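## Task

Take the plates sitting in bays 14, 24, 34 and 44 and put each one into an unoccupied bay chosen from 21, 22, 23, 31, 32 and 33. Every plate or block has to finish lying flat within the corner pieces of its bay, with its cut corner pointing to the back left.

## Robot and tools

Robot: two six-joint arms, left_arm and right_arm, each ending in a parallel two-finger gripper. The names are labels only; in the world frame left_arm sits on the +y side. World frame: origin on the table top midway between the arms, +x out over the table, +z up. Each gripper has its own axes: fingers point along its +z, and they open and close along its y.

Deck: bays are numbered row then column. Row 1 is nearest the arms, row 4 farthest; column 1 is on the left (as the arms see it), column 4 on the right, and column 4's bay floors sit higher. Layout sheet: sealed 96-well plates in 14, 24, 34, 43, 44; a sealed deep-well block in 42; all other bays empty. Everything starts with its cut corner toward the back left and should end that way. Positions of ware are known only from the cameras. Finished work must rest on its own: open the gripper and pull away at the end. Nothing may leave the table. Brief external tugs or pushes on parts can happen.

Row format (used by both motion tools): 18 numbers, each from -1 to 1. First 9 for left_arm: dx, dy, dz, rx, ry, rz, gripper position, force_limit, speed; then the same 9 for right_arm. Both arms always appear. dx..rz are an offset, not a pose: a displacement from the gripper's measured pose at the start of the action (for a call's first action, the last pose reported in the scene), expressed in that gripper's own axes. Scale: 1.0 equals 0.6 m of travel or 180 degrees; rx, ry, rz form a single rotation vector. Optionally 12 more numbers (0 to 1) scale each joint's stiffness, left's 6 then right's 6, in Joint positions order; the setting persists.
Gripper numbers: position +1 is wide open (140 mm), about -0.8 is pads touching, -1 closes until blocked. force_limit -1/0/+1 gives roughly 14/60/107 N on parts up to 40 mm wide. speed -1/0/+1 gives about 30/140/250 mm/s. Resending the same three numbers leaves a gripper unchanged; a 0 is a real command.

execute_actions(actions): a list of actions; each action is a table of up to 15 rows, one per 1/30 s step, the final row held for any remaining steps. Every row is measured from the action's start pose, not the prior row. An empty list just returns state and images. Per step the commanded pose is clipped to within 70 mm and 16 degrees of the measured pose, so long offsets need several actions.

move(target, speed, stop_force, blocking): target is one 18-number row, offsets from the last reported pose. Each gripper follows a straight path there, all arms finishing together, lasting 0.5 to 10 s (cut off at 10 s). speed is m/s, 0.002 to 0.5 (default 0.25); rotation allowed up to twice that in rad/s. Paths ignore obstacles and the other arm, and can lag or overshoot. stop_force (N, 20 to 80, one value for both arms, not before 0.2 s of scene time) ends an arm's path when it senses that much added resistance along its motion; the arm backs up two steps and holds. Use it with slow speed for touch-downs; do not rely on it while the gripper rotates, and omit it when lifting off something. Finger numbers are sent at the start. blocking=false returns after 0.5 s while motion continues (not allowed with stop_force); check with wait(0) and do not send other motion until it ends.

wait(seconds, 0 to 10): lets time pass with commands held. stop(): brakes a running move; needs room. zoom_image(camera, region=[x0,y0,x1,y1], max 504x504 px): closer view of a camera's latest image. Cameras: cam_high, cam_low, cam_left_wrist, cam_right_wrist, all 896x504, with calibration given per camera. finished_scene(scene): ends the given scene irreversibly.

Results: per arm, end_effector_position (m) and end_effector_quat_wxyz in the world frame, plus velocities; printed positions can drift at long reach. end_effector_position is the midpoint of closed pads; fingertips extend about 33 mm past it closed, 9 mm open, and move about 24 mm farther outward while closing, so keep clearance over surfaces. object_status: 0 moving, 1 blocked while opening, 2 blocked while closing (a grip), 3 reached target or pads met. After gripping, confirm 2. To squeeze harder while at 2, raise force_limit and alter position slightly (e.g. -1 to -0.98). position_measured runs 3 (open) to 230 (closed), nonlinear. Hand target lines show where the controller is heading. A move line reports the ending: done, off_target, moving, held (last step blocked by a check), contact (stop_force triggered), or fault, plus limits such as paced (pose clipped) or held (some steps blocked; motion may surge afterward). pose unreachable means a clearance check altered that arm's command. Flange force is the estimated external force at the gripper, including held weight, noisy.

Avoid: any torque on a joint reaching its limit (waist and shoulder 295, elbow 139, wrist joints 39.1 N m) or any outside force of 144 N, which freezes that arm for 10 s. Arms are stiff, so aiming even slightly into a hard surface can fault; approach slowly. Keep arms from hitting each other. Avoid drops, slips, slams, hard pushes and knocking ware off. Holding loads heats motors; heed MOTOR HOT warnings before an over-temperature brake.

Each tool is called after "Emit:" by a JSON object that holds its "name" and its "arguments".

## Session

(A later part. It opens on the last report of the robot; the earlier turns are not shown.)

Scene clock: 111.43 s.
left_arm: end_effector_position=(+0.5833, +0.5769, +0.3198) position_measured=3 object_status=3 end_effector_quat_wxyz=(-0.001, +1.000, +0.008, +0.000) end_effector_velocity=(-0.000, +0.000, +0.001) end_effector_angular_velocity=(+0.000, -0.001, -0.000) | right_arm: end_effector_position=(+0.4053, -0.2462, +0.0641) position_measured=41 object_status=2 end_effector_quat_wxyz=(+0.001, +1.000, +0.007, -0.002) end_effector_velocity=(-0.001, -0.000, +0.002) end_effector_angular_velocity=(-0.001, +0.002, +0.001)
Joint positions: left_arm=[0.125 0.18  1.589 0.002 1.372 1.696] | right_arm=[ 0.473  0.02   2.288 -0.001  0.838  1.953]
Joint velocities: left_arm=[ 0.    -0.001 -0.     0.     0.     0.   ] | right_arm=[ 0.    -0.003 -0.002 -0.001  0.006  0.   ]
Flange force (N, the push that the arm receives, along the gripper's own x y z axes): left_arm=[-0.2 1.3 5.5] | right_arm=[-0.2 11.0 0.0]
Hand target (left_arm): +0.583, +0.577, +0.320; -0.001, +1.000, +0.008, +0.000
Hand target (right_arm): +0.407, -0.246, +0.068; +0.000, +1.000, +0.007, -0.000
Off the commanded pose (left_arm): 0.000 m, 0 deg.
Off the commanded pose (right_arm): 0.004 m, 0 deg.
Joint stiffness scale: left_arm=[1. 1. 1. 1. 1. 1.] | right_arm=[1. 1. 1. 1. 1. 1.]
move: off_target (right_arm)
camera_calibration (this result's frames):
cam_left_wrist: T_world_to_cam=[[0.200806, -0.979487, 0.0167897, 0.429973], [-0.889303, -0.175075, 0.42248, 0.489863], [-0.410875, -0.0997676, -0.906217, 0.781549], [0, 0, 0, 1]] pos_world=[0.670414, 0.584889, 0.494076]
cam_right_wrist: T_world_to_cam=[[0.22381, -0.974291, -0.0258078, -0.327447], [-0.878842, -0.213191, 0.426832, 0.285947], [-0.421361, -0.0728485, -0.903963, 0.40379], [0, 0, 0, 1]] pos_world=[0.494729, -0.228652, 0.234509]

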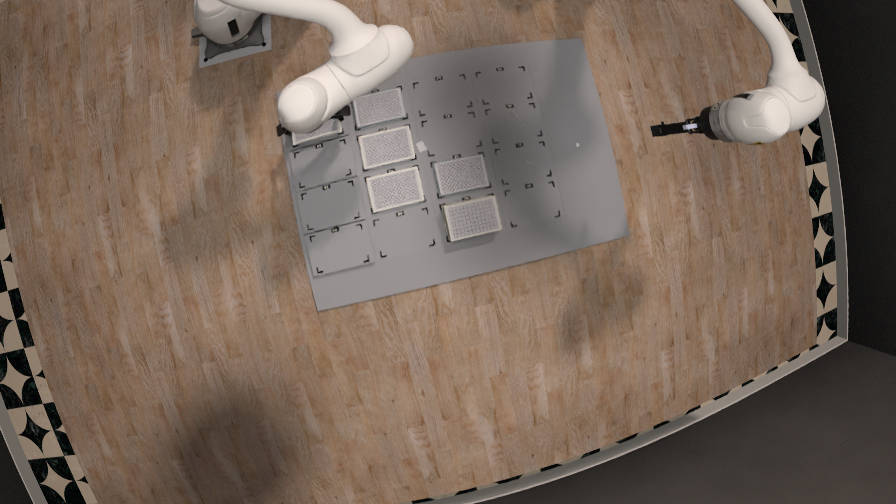

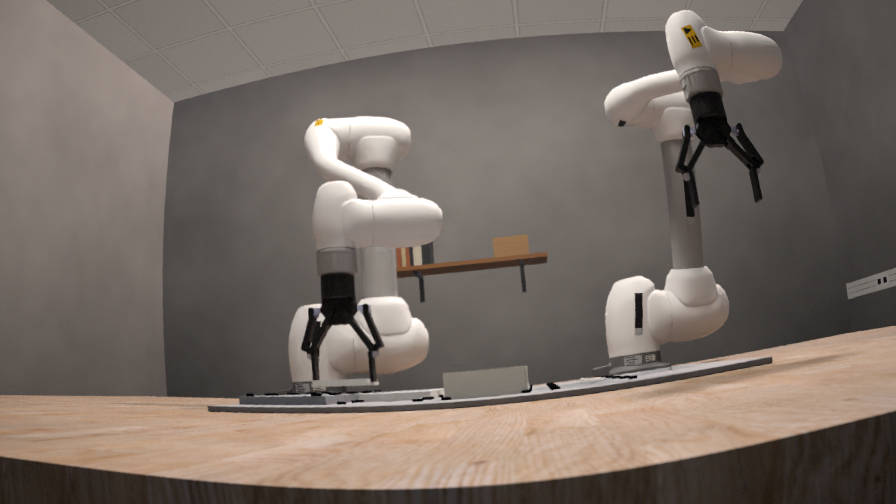

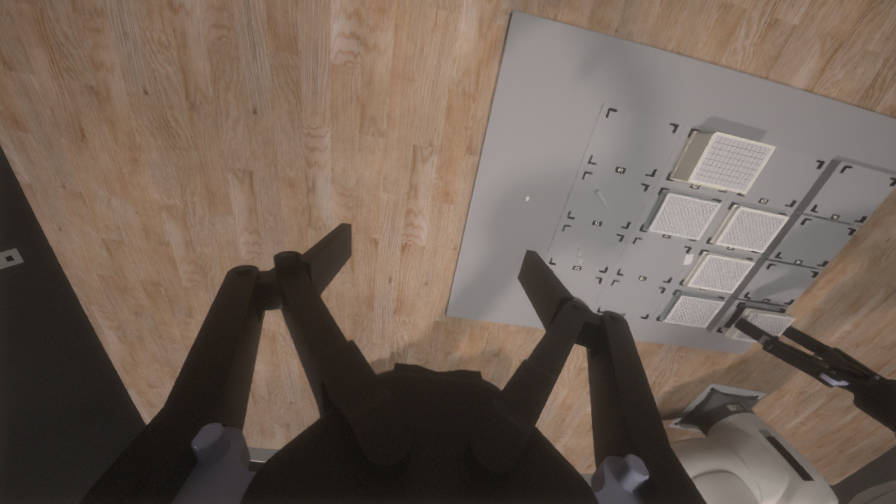

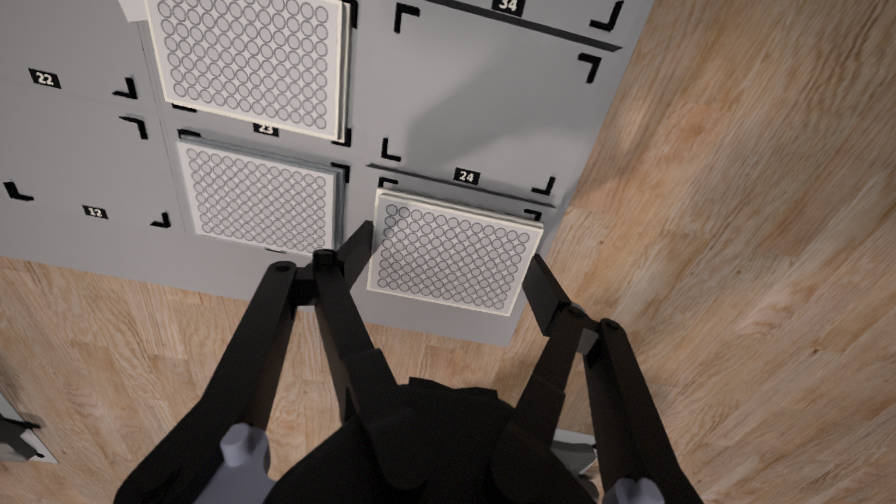

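Emit:
{"name": "move", "arguments": {"target": [0,0,0,0,0,0,1,0,0,0.1837,-0.5435,0,0,0,0.002,-1,0.2,-0.7], "speed": 0.3}}

Scene clock: 115.93 s.
left_arm: end_effector_position=(+0.5833, +0.5769, +0.3198) position_measured=3 object_status=3 end_effector_quat_wxyz=(-0.001, +1.000, +0.008, +0.000) end_effector_velocity=(-0.001, +0.000, +0.001) end_effector_angular_velocity=(+0.001, +0.001, -0.000) | right_arm: end_effector_position=(+0.5111, +0.0805, +0.0638) position_measured=41 object_status=2 end_effector_quat_wxyz=(-0.002, +1.000, +0.006, -0.001) end_effector_velocity=(+0.001, +0.001, +0.000) end_effector_angular_velocity=(-0.000, +0.001, -0.002)
Joint positions: left_arm=[0.125 0.18  1.589 0.002 1.372 1.696] | right_arm=[0.851 0.422 1.763 0.004 0.956 2.329]
Joint velocities: left_arm=[-0.    -0.002  0.     0.001  0.002 -0.   ] | right_arm=[ 0.     0.002 -0.004  0.     0.002  0.003]
Flange force (N, the push that the arm receives, along the gripper's own x y z axes): left_arm=[-0.7 1.8 5.1] | right_arm=[-0.4 10.0 -1.3]
Hand target (left_arm): +0.583, +0.577, +0.320; -0.001, +1.000, +0.008, +0.000
Hand target (right_arm): +0.511, +0.082, +0.063; +0.001, +1.000, +0.004, -0.002
Off the commanded pose (left_arm): 0.000 m, 0 deg.
Off the commanded pose (right_arm): 0.001 m, 0 deg.
Joint stiffness scale: left_arm=[1. 1. 1. 1. 1. 1.] | right_arm=[1. 1. 1. 1. 1. 1.]
move: done
camera_calibration (this result's frames):
cam_left_wrist: T_world_to_cam=[[0.200806, -0.979487, 0.0167898, 0.429973], [-0.889303, -0.175075, 0.42248, 0.489863], [-0.410875, -0.0997677, -0.906216, 0.781549], [0, 0, 0, 1]] pos_world=[0.670414, 0.584889, 0.494076]
cam_right_wrist: T_world_to_cam=[[0.221749, -0.974634, -0.0302642, -0.0314895], [-0.880438, -0.213465, 0.423393, 0.449746], [-0.419113, -0.067241, -0.905441, 0.470373], [0, 0, 0, 1]] pos_world=[0.600096, 0.0969425, 0.234523]

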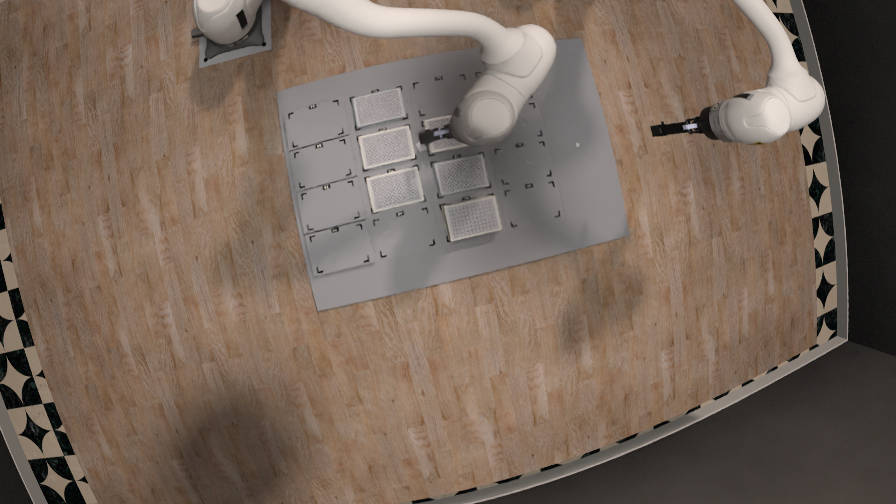

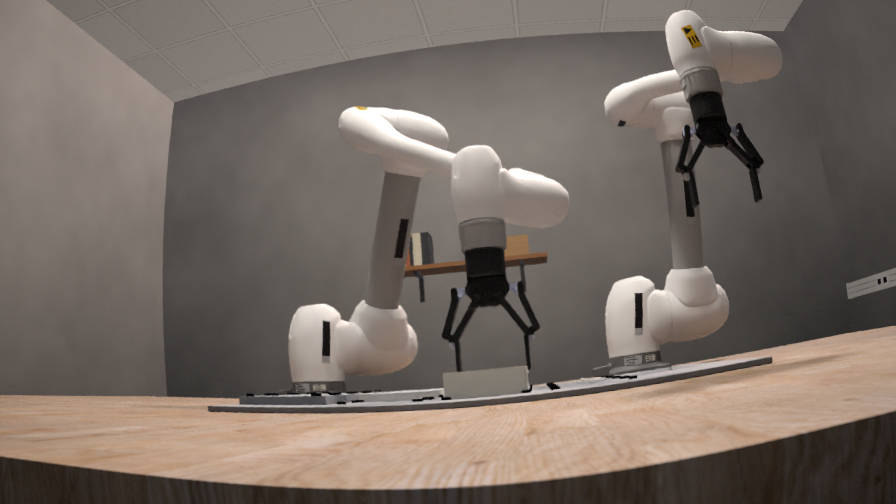

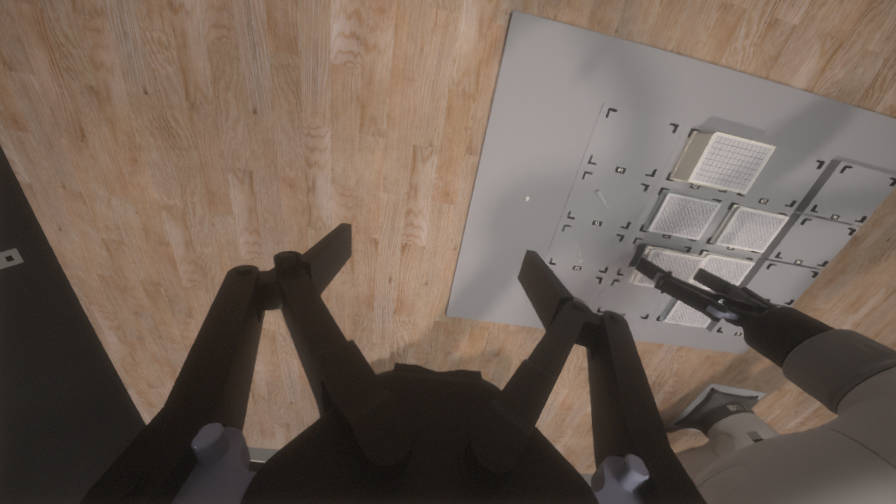

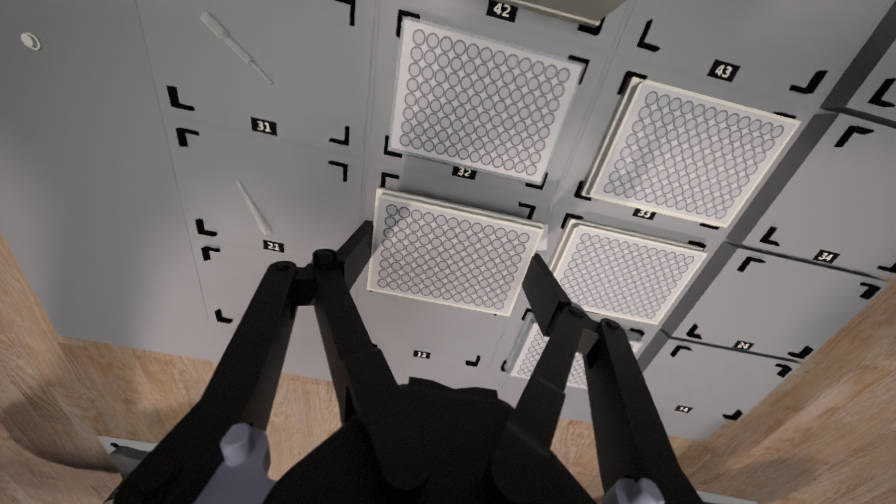

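Emit:
{"name": "move", "arguments": {"target": [0,0,0,0,0,0,1,0,0,-0.0005,0,0.0475,-0.0018,-0.0005,0,-1,0.2,-0.7], "speed": 0.05}}

Emit:
{"name": "zoom_image", "arguments": {"camera": "cam_right_wrist", "region": [314,120,594,340]}}

Scene clock: 118.97 s.
left_arm: end_effector_position=(+0.5833, +0.5769, +0.3198) position_measured=3 object_status=3 end_effector_quat_wxyz=(-0.001, +1.000, +0.008, +0.000) end_effector_velocity=(+0.000, -0.000, -0.000) end_effector_angular_velocity=(-0.001, -0.000, -0.001) | right_arm: end_effector_position=(+0.5123, +0.0816, +0.0406) position_measured=41 object_status=2 end_effector_quat_wxyz=(-0.001, +1.000, +0.006, -0.001) end_effector_velocity=(+0.001, +0.000, -0.001) end_effector_angular_velocity=(+0.001, -0.001, -0.000)
Joint positions: left_arm=[0.125 0.18  1.589 0.002 1.372 1.696] | right_arm=[0.851 0.447 1.775 0.003 0.92  2.33 ]
Joint velocities: left_arm=[ 0.     0.    -0.    -0.001 -0.     0.002] | right_arm=[-0.     0.002  0.    -0.    -0.004  0.   ]
Flange force (N, the push that the arm receives, along the gripper's own x y z axes): left_arm=[-0.7 0.1 5.2] | right_arm=[4.2 4.6 4.5]
Hand target (left_arm): +0.583, +0.577, +0.320; -0.001, +1.000, +0.008, +0.000
Hand target (right_arm): +0.511, +0.081, +0.035; +0.001, +1.000, +0.006, -0.001
Off the commanded pose (left_arm): 0.000 m, 0 deg.
Off the commanded pose (right_arm): 0.006 m, 0 deg.
Joint stiffness scale: left_arm=[1. 1. 1. 1. 1. 1.] | right_arm=[1. 1. 1. 1. 1. 1.]
move: off_target (right_arm)
camera_calibration (this result's frames):
cam_left_wrist: T_world_to_cam=[[0.200806, -0.979487, 0.0167897, 0.429973], [-0.889303, -0.175075, 0.42248, 0.489863], [-0.410875, -0.0997676, -0.906217, 0.781549], [0, 0, 0, 1]] pos_world=[0.670414, 0.584889, 0.494076]
cam_right_wrist: T_world_to_cam=[[0.222497, -0.974506, -0.0288587, -0.0318333], [-0.880248, -0.213525, 0.423758, 0.460712], [-0.419117, -0.0688819, -0.905316, 0.450057], [0, 0, 0, 1]] pos_world=[0.60125, 0.0983525, 0.211294]

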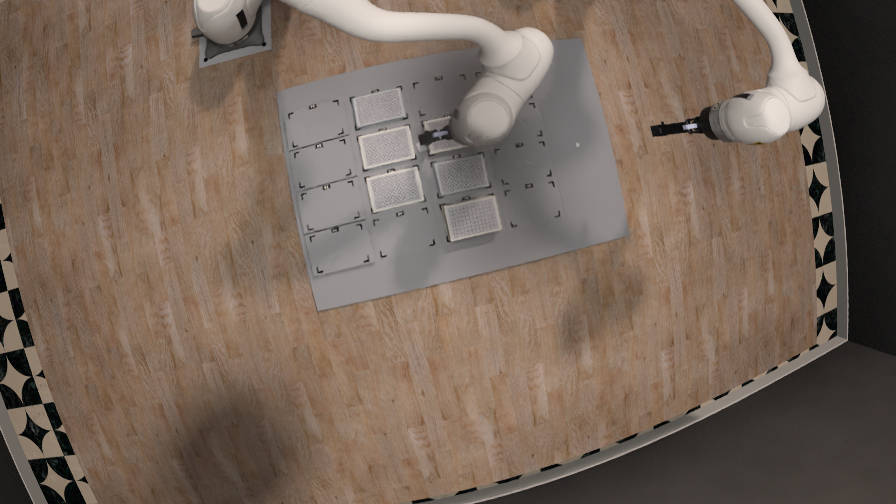

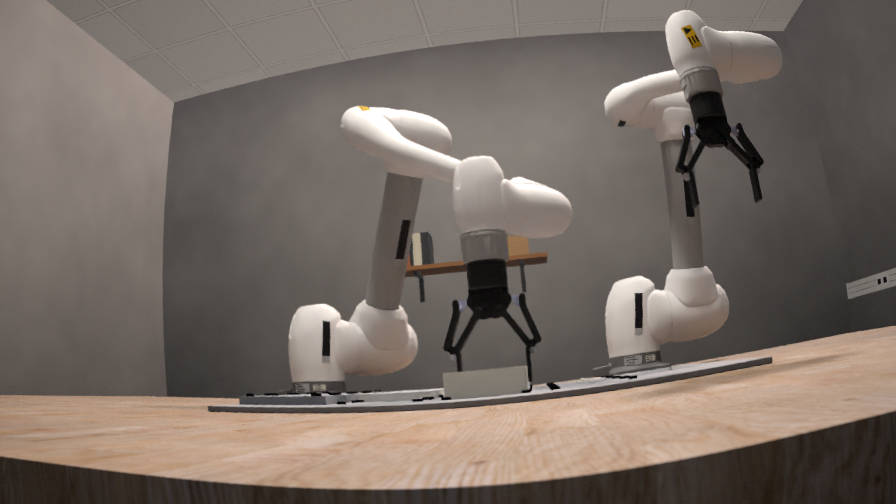

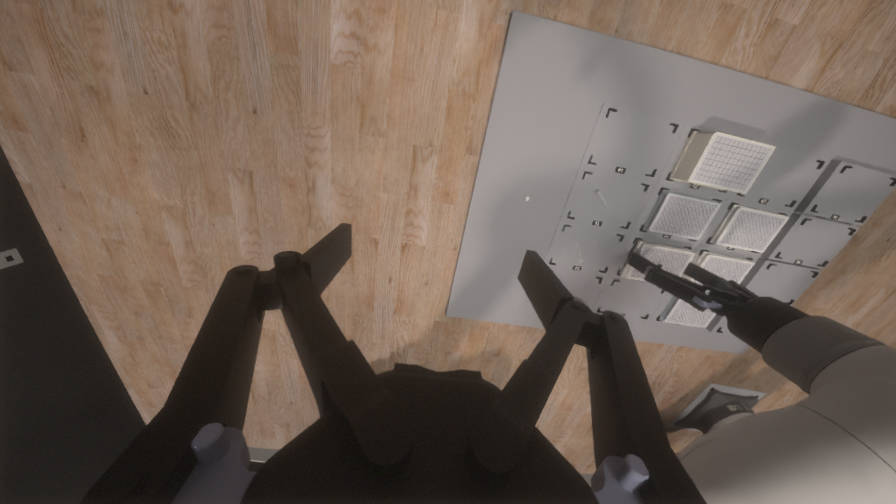

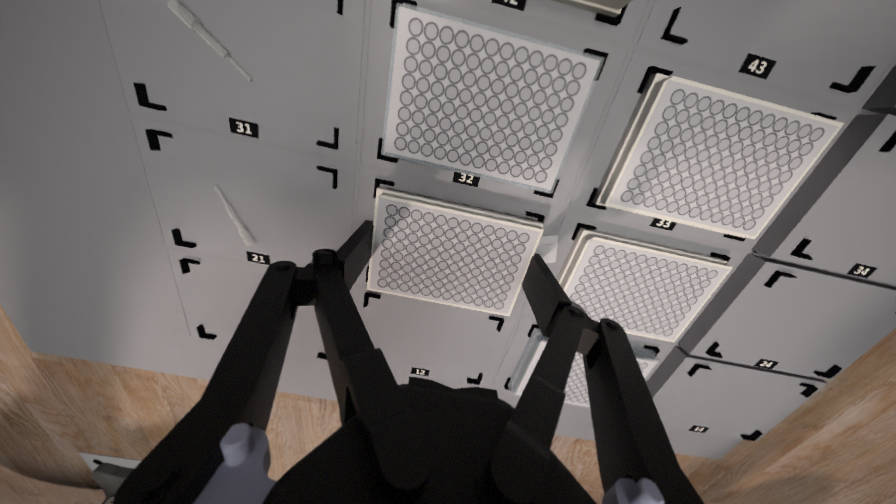

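Region (314, 120, 594, 340) of cam_right_wrist's 896x504 image, scaled by 1.800, with more detail than that image has; it fills the top 396 rows of this view, and the rest is white.

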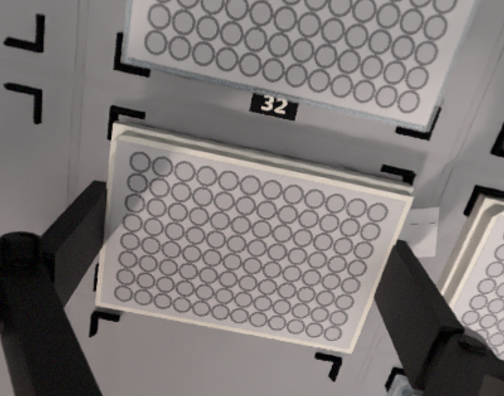

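Emit:
{"name": "move", "arguments": {"target": [0,0,0,0,0,0,1,0,0,-0.0005,0,0.024,0,0,0,-1,0.2,-0.7], "speed": 0.01, "stop_force": 20}}

Emit:
{"name": "zoom_image", "arguments": {"camera": "cam_right_wrist", "region": [314,120,594,340]}}

Scene clock: 122.97 s.
left_arm: end_effector_position=(+0.5833, +0.5769, +0.3198) position_measured=3 object_status=3 end_effector_quat_wxyz=(-0.001, +1.000, +0.008, +0.000) end_effector_velocity=(+0.000, -0.002, -0.000) end_effector_angular_velocity=(-0.003, -0.000, -0.000) | right_arm: end_effector_position=(+0.5134, +0.0827, +0.0333) position_measured=41 object_status=2 end_effector_quat_wxyz=(-0.002, +1.000, +0.006, +0.001) end_effector_velocity=(-0.000, -0.000, -0.000) end_effector_angular_velocity=(-0.000, +0.001, -0.000)
Joint positions: left_arm=[0.125 0.18  1.589 0.002 1.372 1.696] | right_arm=[0.851 0.455 1.779 0.003 0.904 2.33 ]
Joint velocities: left_arm=[-0.001  0.     0.    -0.004 -0.     0.   ] | right_arm=[ 0.    -0.     0.001  0.001 -0.    -0.   ]
Flange force (N, the push that the arm receives, along the gripper's own x y z axes): left_arm=[-0.2 1.2 5.7] | right_arm=[1.0 6.7 -14.1]
Hand target (left_arm): +0.583, +0.577, +0.320; -0.001, +1.000, +0.008, +0.000
Hand target (right_arm): +0.512, +0.082, +0.026; -0.001, +1.000, +0.006, -0.001
Off the commanded pose (left_arm): 0.000 m, 0 deg.
Off the commanded pose (right_arm): 0.007 m, 0 deg.
Joint stiffness scale: left_arm=[1. 1. 1. 1. 1. 1.] | right_arm=[1. 1. 1. 1. 1. 1.]
move: off_target (right_arm)
camera_calibration (this result's frames):
cam_left_wrist: T_world_to_cam=[[0.200806, -0.979487, 0.0167899, 0.429973], [-0.889303, -0.175075, 0.422481, 0.489863], [-0.410875, -0.0997678, -0.906216, 0.781549], [0, 0, 0, 1]] pos_world=[0.670414, 0.584889, 0.494076]
cam_right_wrist: T_world_to_cam=[[0.222581, -0.974425, -0.0308658, -0.0311815], [-0.881442, -0.214667, 0.420688, 0.465863], [-0.416555, -0.0664309, -0.90668, 0.442558], [0, 0, 0, 1]] pos_world=[0.601921, 0.0990212, 0.204314]

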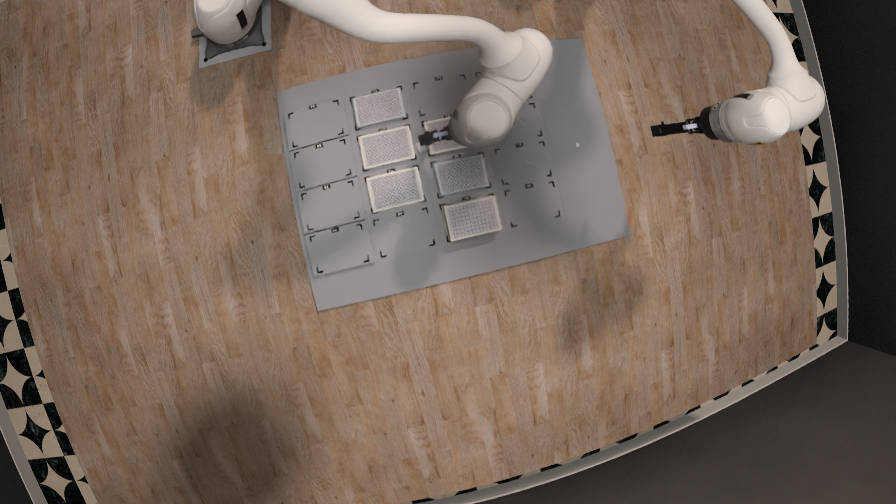

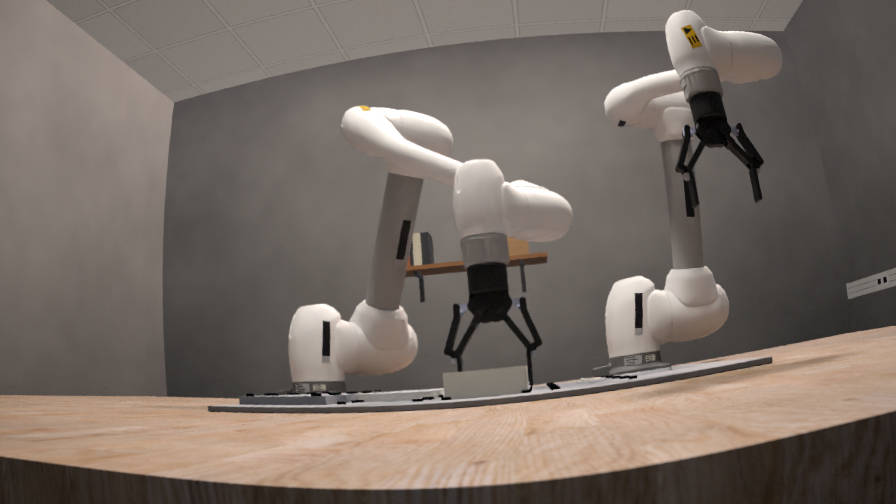

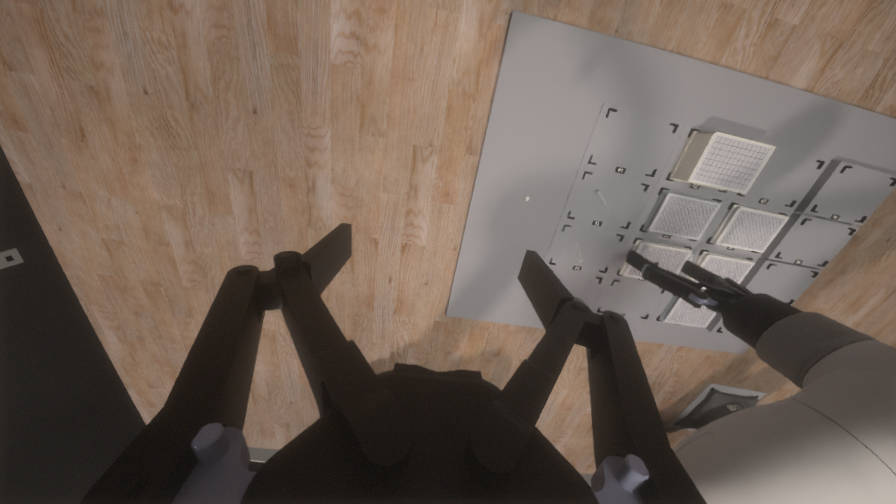

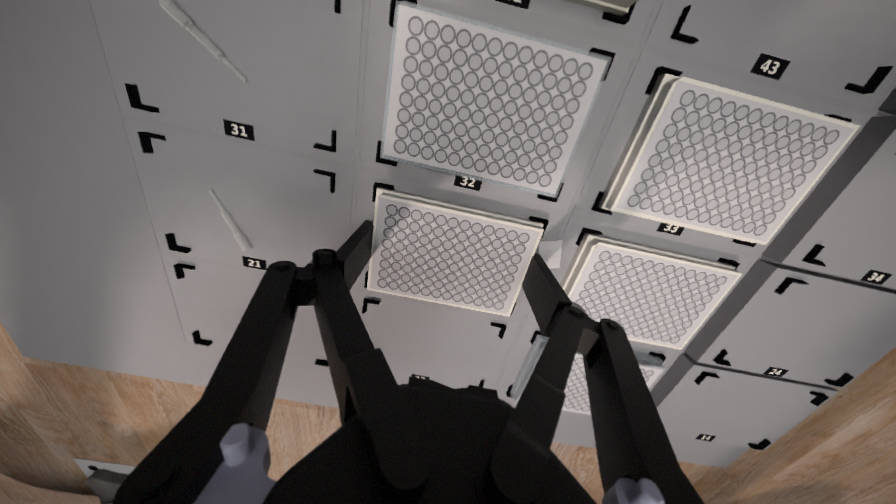

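Region (314, 120, 594, 340) of cam_right_wrist's 896x504 image, scaled by 1.800, with more detail than that image has; it fills the top 396 rows of this view, and the rest is white.

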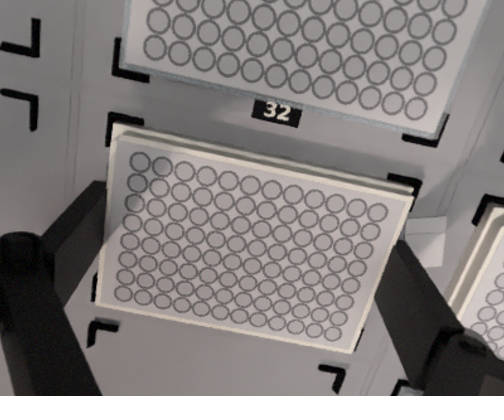

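Emit:
{"name": "move", "arguments": {"target": [0,0,0,0,0,0,1,0,0,0,0,0,0,0,0,0.87,0.2,-0.5]}}

Emit:
{"name": "move", "arguments": {"target": [0,0,0,0,0,0,1,0,0,0,0,-0.25,0,0,0,0.87,0.2,-0.5], "speed": 0.15}}

Emit:
{"name": "zoom_image", "arguments": {"camera": "cam_right_wrist", "region": [340,40,700,300]}}

Scene clock: 126.80 s.
left_arm: end_effector_position=(+0.5833, +0.5769, +0.3198) position_measured=3 object_status=3 end_effector_quat_wxyz=(-0.001, +1.000, +0.008, +0.000) end_effector_velocity=(-0.000, +0.001, +0.001) end_effector_angular_velocity=(+0.002, -0.001, +0.001) | right_arm: end_effector_position=(+0.5134, +0.0827, +0.0333) position_measured=20 object_status=3 end_effector_quat_wxyz=(-0.002, +1.000, +0.006, +0.001) end_effector_velocity=(+0.000, +0.000, +0.000) end_effector_angular_velocity=(+0.000, -0.000, -0.001)
Joint positions: left_arm=[0.125 0.18  1.589 0.002 1.372 1.696] | right_arm=[0.851 0.455 1.779 0.003 0.904 2.33 ]
Joint velocities: left_arm=[ 0.    -0.001  0.     0.002 -0.    -0.001] | right_arm=[-0.  0. -0.  0.  0.  0.]
Flange force (N, the push that the arm receives, along the gripper's own x y z axes): left_arm=[-1.2 0.8 5.4] | right_arm=[5.3 3.5 1.3]
Hand target (left_arm): +0.583, +0.577, +0.320; -0.001, +1.000, +0.008, +0.000
Hand target (right_arm): +0.513, +0.083, +0.033; -0.002, +1.000, +0.006, +0.001
Off the commanded pose (left_arm): 0.000 m, 0 deg.
Off the commanded pose (right_arm): 0.000 m, 0 deg.
Joint stiffness scale: left_arm=[1. 1. 1. 1. 1. 1.] | right_arm=[1. 1. 1. 1. 1. 1.]
move: done
camera_calibration (this result's frames):
cam_left_wrist: T_world_to_cam=[[0.200806, -0.979487, 0.0167899, 0.429973], [-0.889303, -0.175075, 0.42248, 0.489863], [-0.410875, -0.0997678, -0.906217, 0.781549], [0, 0, 0, 1]] pos_world=[0.670414, 0.584889, 0.494076]
cam_right_wrist: T_world_to_cam=[[0.222582, -0.974425, -0.0308798, -0.0311795], [-0.88145, -0.214675, 0.420667, 0.465874], [-0.416537, -0.0664139, -0.906689, 0.442544], [0, 0, 0, 1]] pos_world=[0.601921, 0.0990206, 0.204309]

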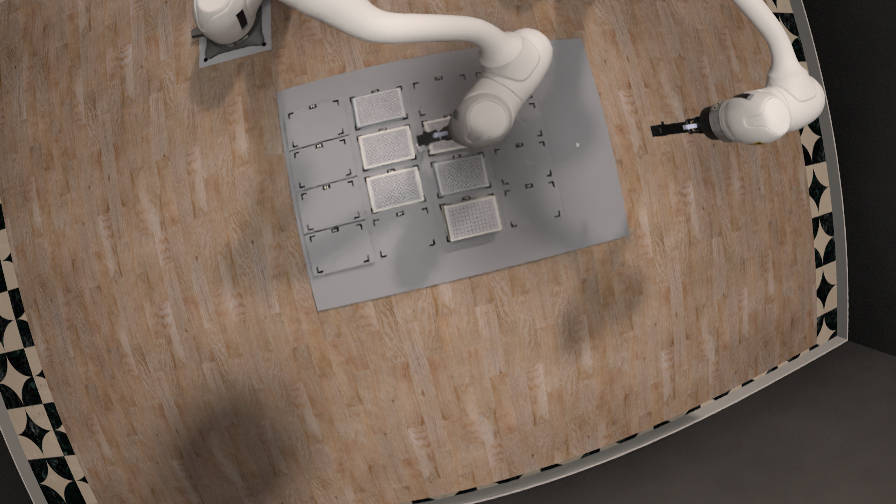

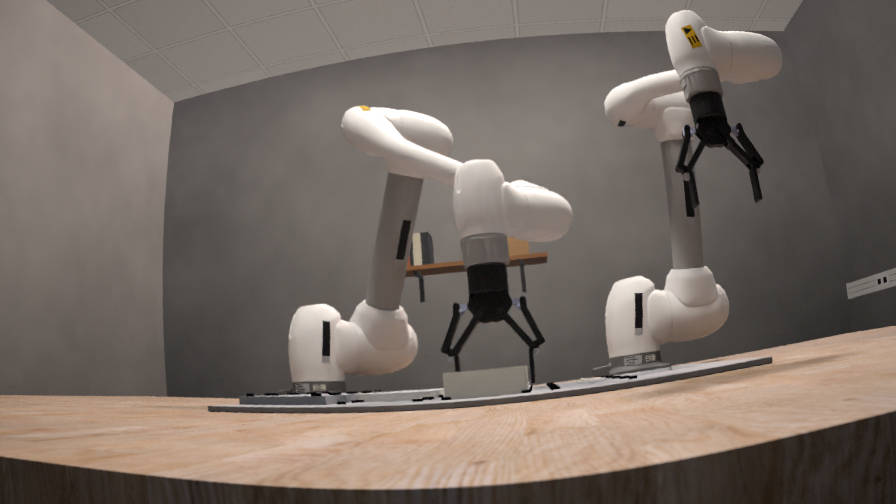

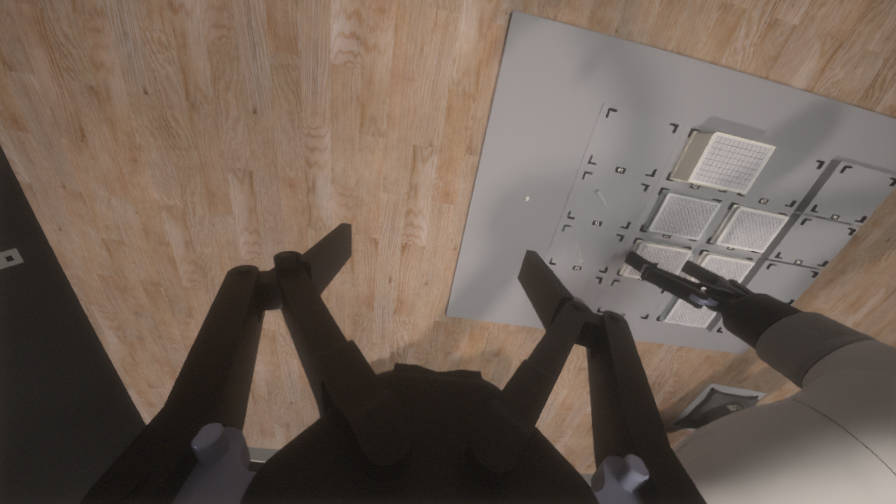

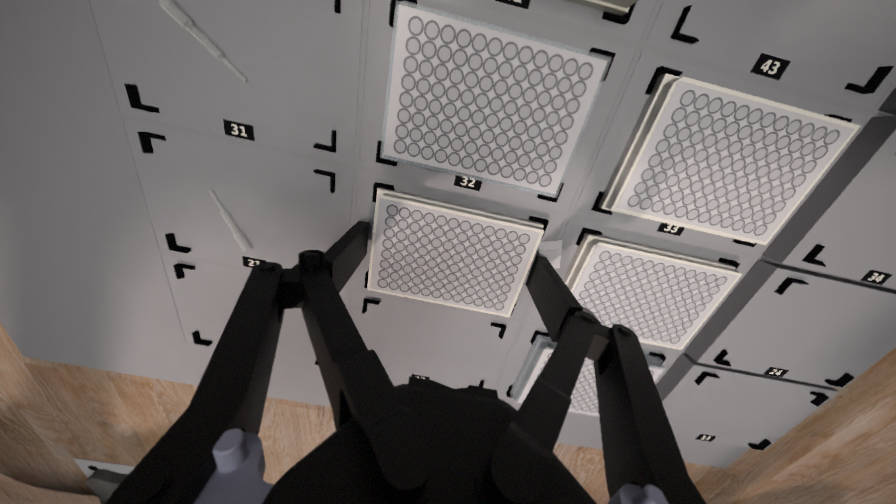

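Scene clock: 128.27 s.
left_arm: end_effector_position=(+0.5833, +0.5769, +0.3198) position_measured=3 object_status=3 end_effector_quat_wxyz=(-0.001, +1.000, +0.008, +0.000) end_effector_velocity=(+0.000, -0.001, +0.000) end_effector_angular_velocity=(-0.002, -0.002, -0.000) | right_arm: end_effector_position=(+0.5126, +0.0821, +0.1777) position_measured=20 object_status=3 end_effector_quat_wxyz=(-0.001, +1.000, +0.007, -0.001) end_effector_velocity=(-0.001, -0.000, +0.002) end_effector_angular_velocity=(-0.002, +0.003, -0.000)
Joint positions: left_arm=[0.125 0.18  1.589 0.002 1.372 1.696] | right_arm=[0.851 0.333 1.658 0.003 1.15  2.33 ]
Joint velocities: left_arm=[-0.001 -0.001  0.    -0.002 -0.001  0.   ] | right_arm=[ 0.    -0.001 -0.003  0.001  0.006  0.   ]
Flange force (N, the push that the arm receives, along the gripper's own x y z axes): left_arm=[0.3 0.7 5.5] | right_arm=[6.3 3.6 2.8]
Hand target (left_arm): +0.583, +0.577, +0.320; -0.001, +1.000, +0.008, +0.000
Hand target (right_arm): +0.514, +0.082, +0.183; -0.002, +1.000, +0.006, +0.001
Off the commanded pose (left_arm): 0.000 m, 0 deg.
Off the commanded pose (right_arm): 0.006 m, 0 deg.
Joint stiffness scale: left_arm=[1. 1. 1. 1. 1. 1.] | right_arm=[1. 1. 1. 1. 1. 1.]
move: off_target (right_arm)
camera_calibration (this result's frames):
cam_left_wrist: T_world_to_cam=[[0.200806, -0.979487, 0.0167899, 0.429973], [-0.889303, -0.175075, 0.42248, 0.489863], [-0.410875, -0.0997678, -0.906217, 0.781549], [0, 0, 0, 1]] pos_world=[0.670414, 0.584889, 0.494076]
cam_right_wrist: T_world_to_cam=[[0.223032, -0.974373, -0.0292114, -0.0276803], [-0.880103, -0.214157, 0.42374, 0.403003], [-0.419137, -0.0687983, -0.905313, 0.574409], [0, 0, 0, 1]] pos_world=[0.601613, 0.0988533, 0.348443]

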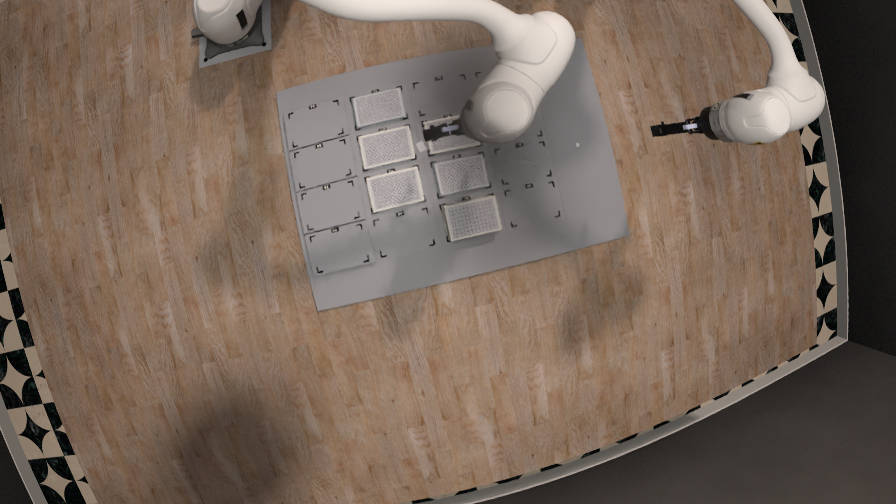

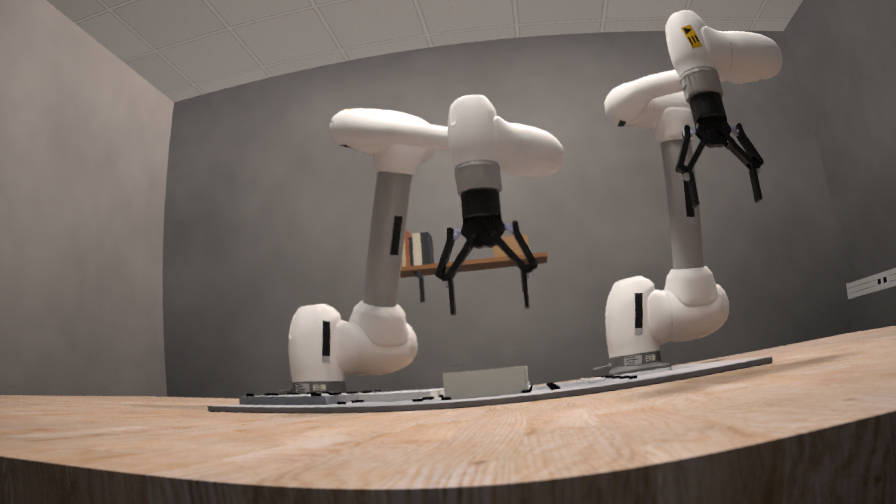

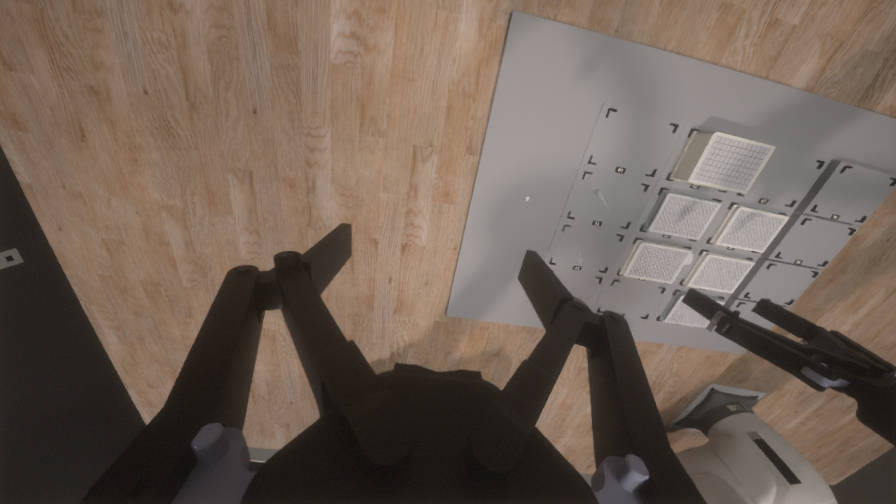

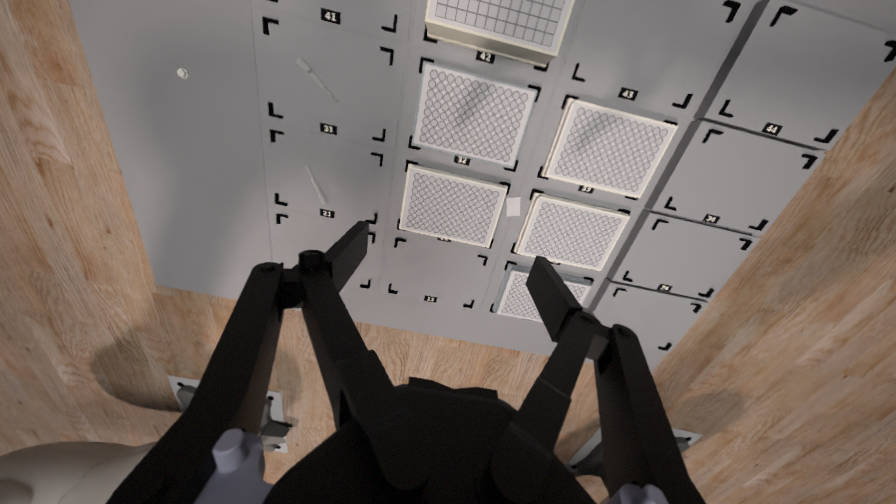

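Region (340, 40, 700, 300) of cam_right_wrist's 896x504 image, scaled by 1.400, with more detail than that image has.

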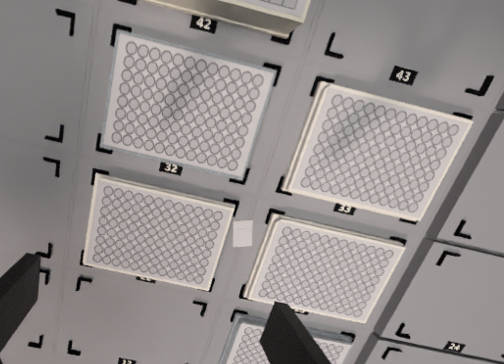

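Emit:
{"name": "finished_scene", "arguments": {"scene": 2}}

The scene is finished: the task was done.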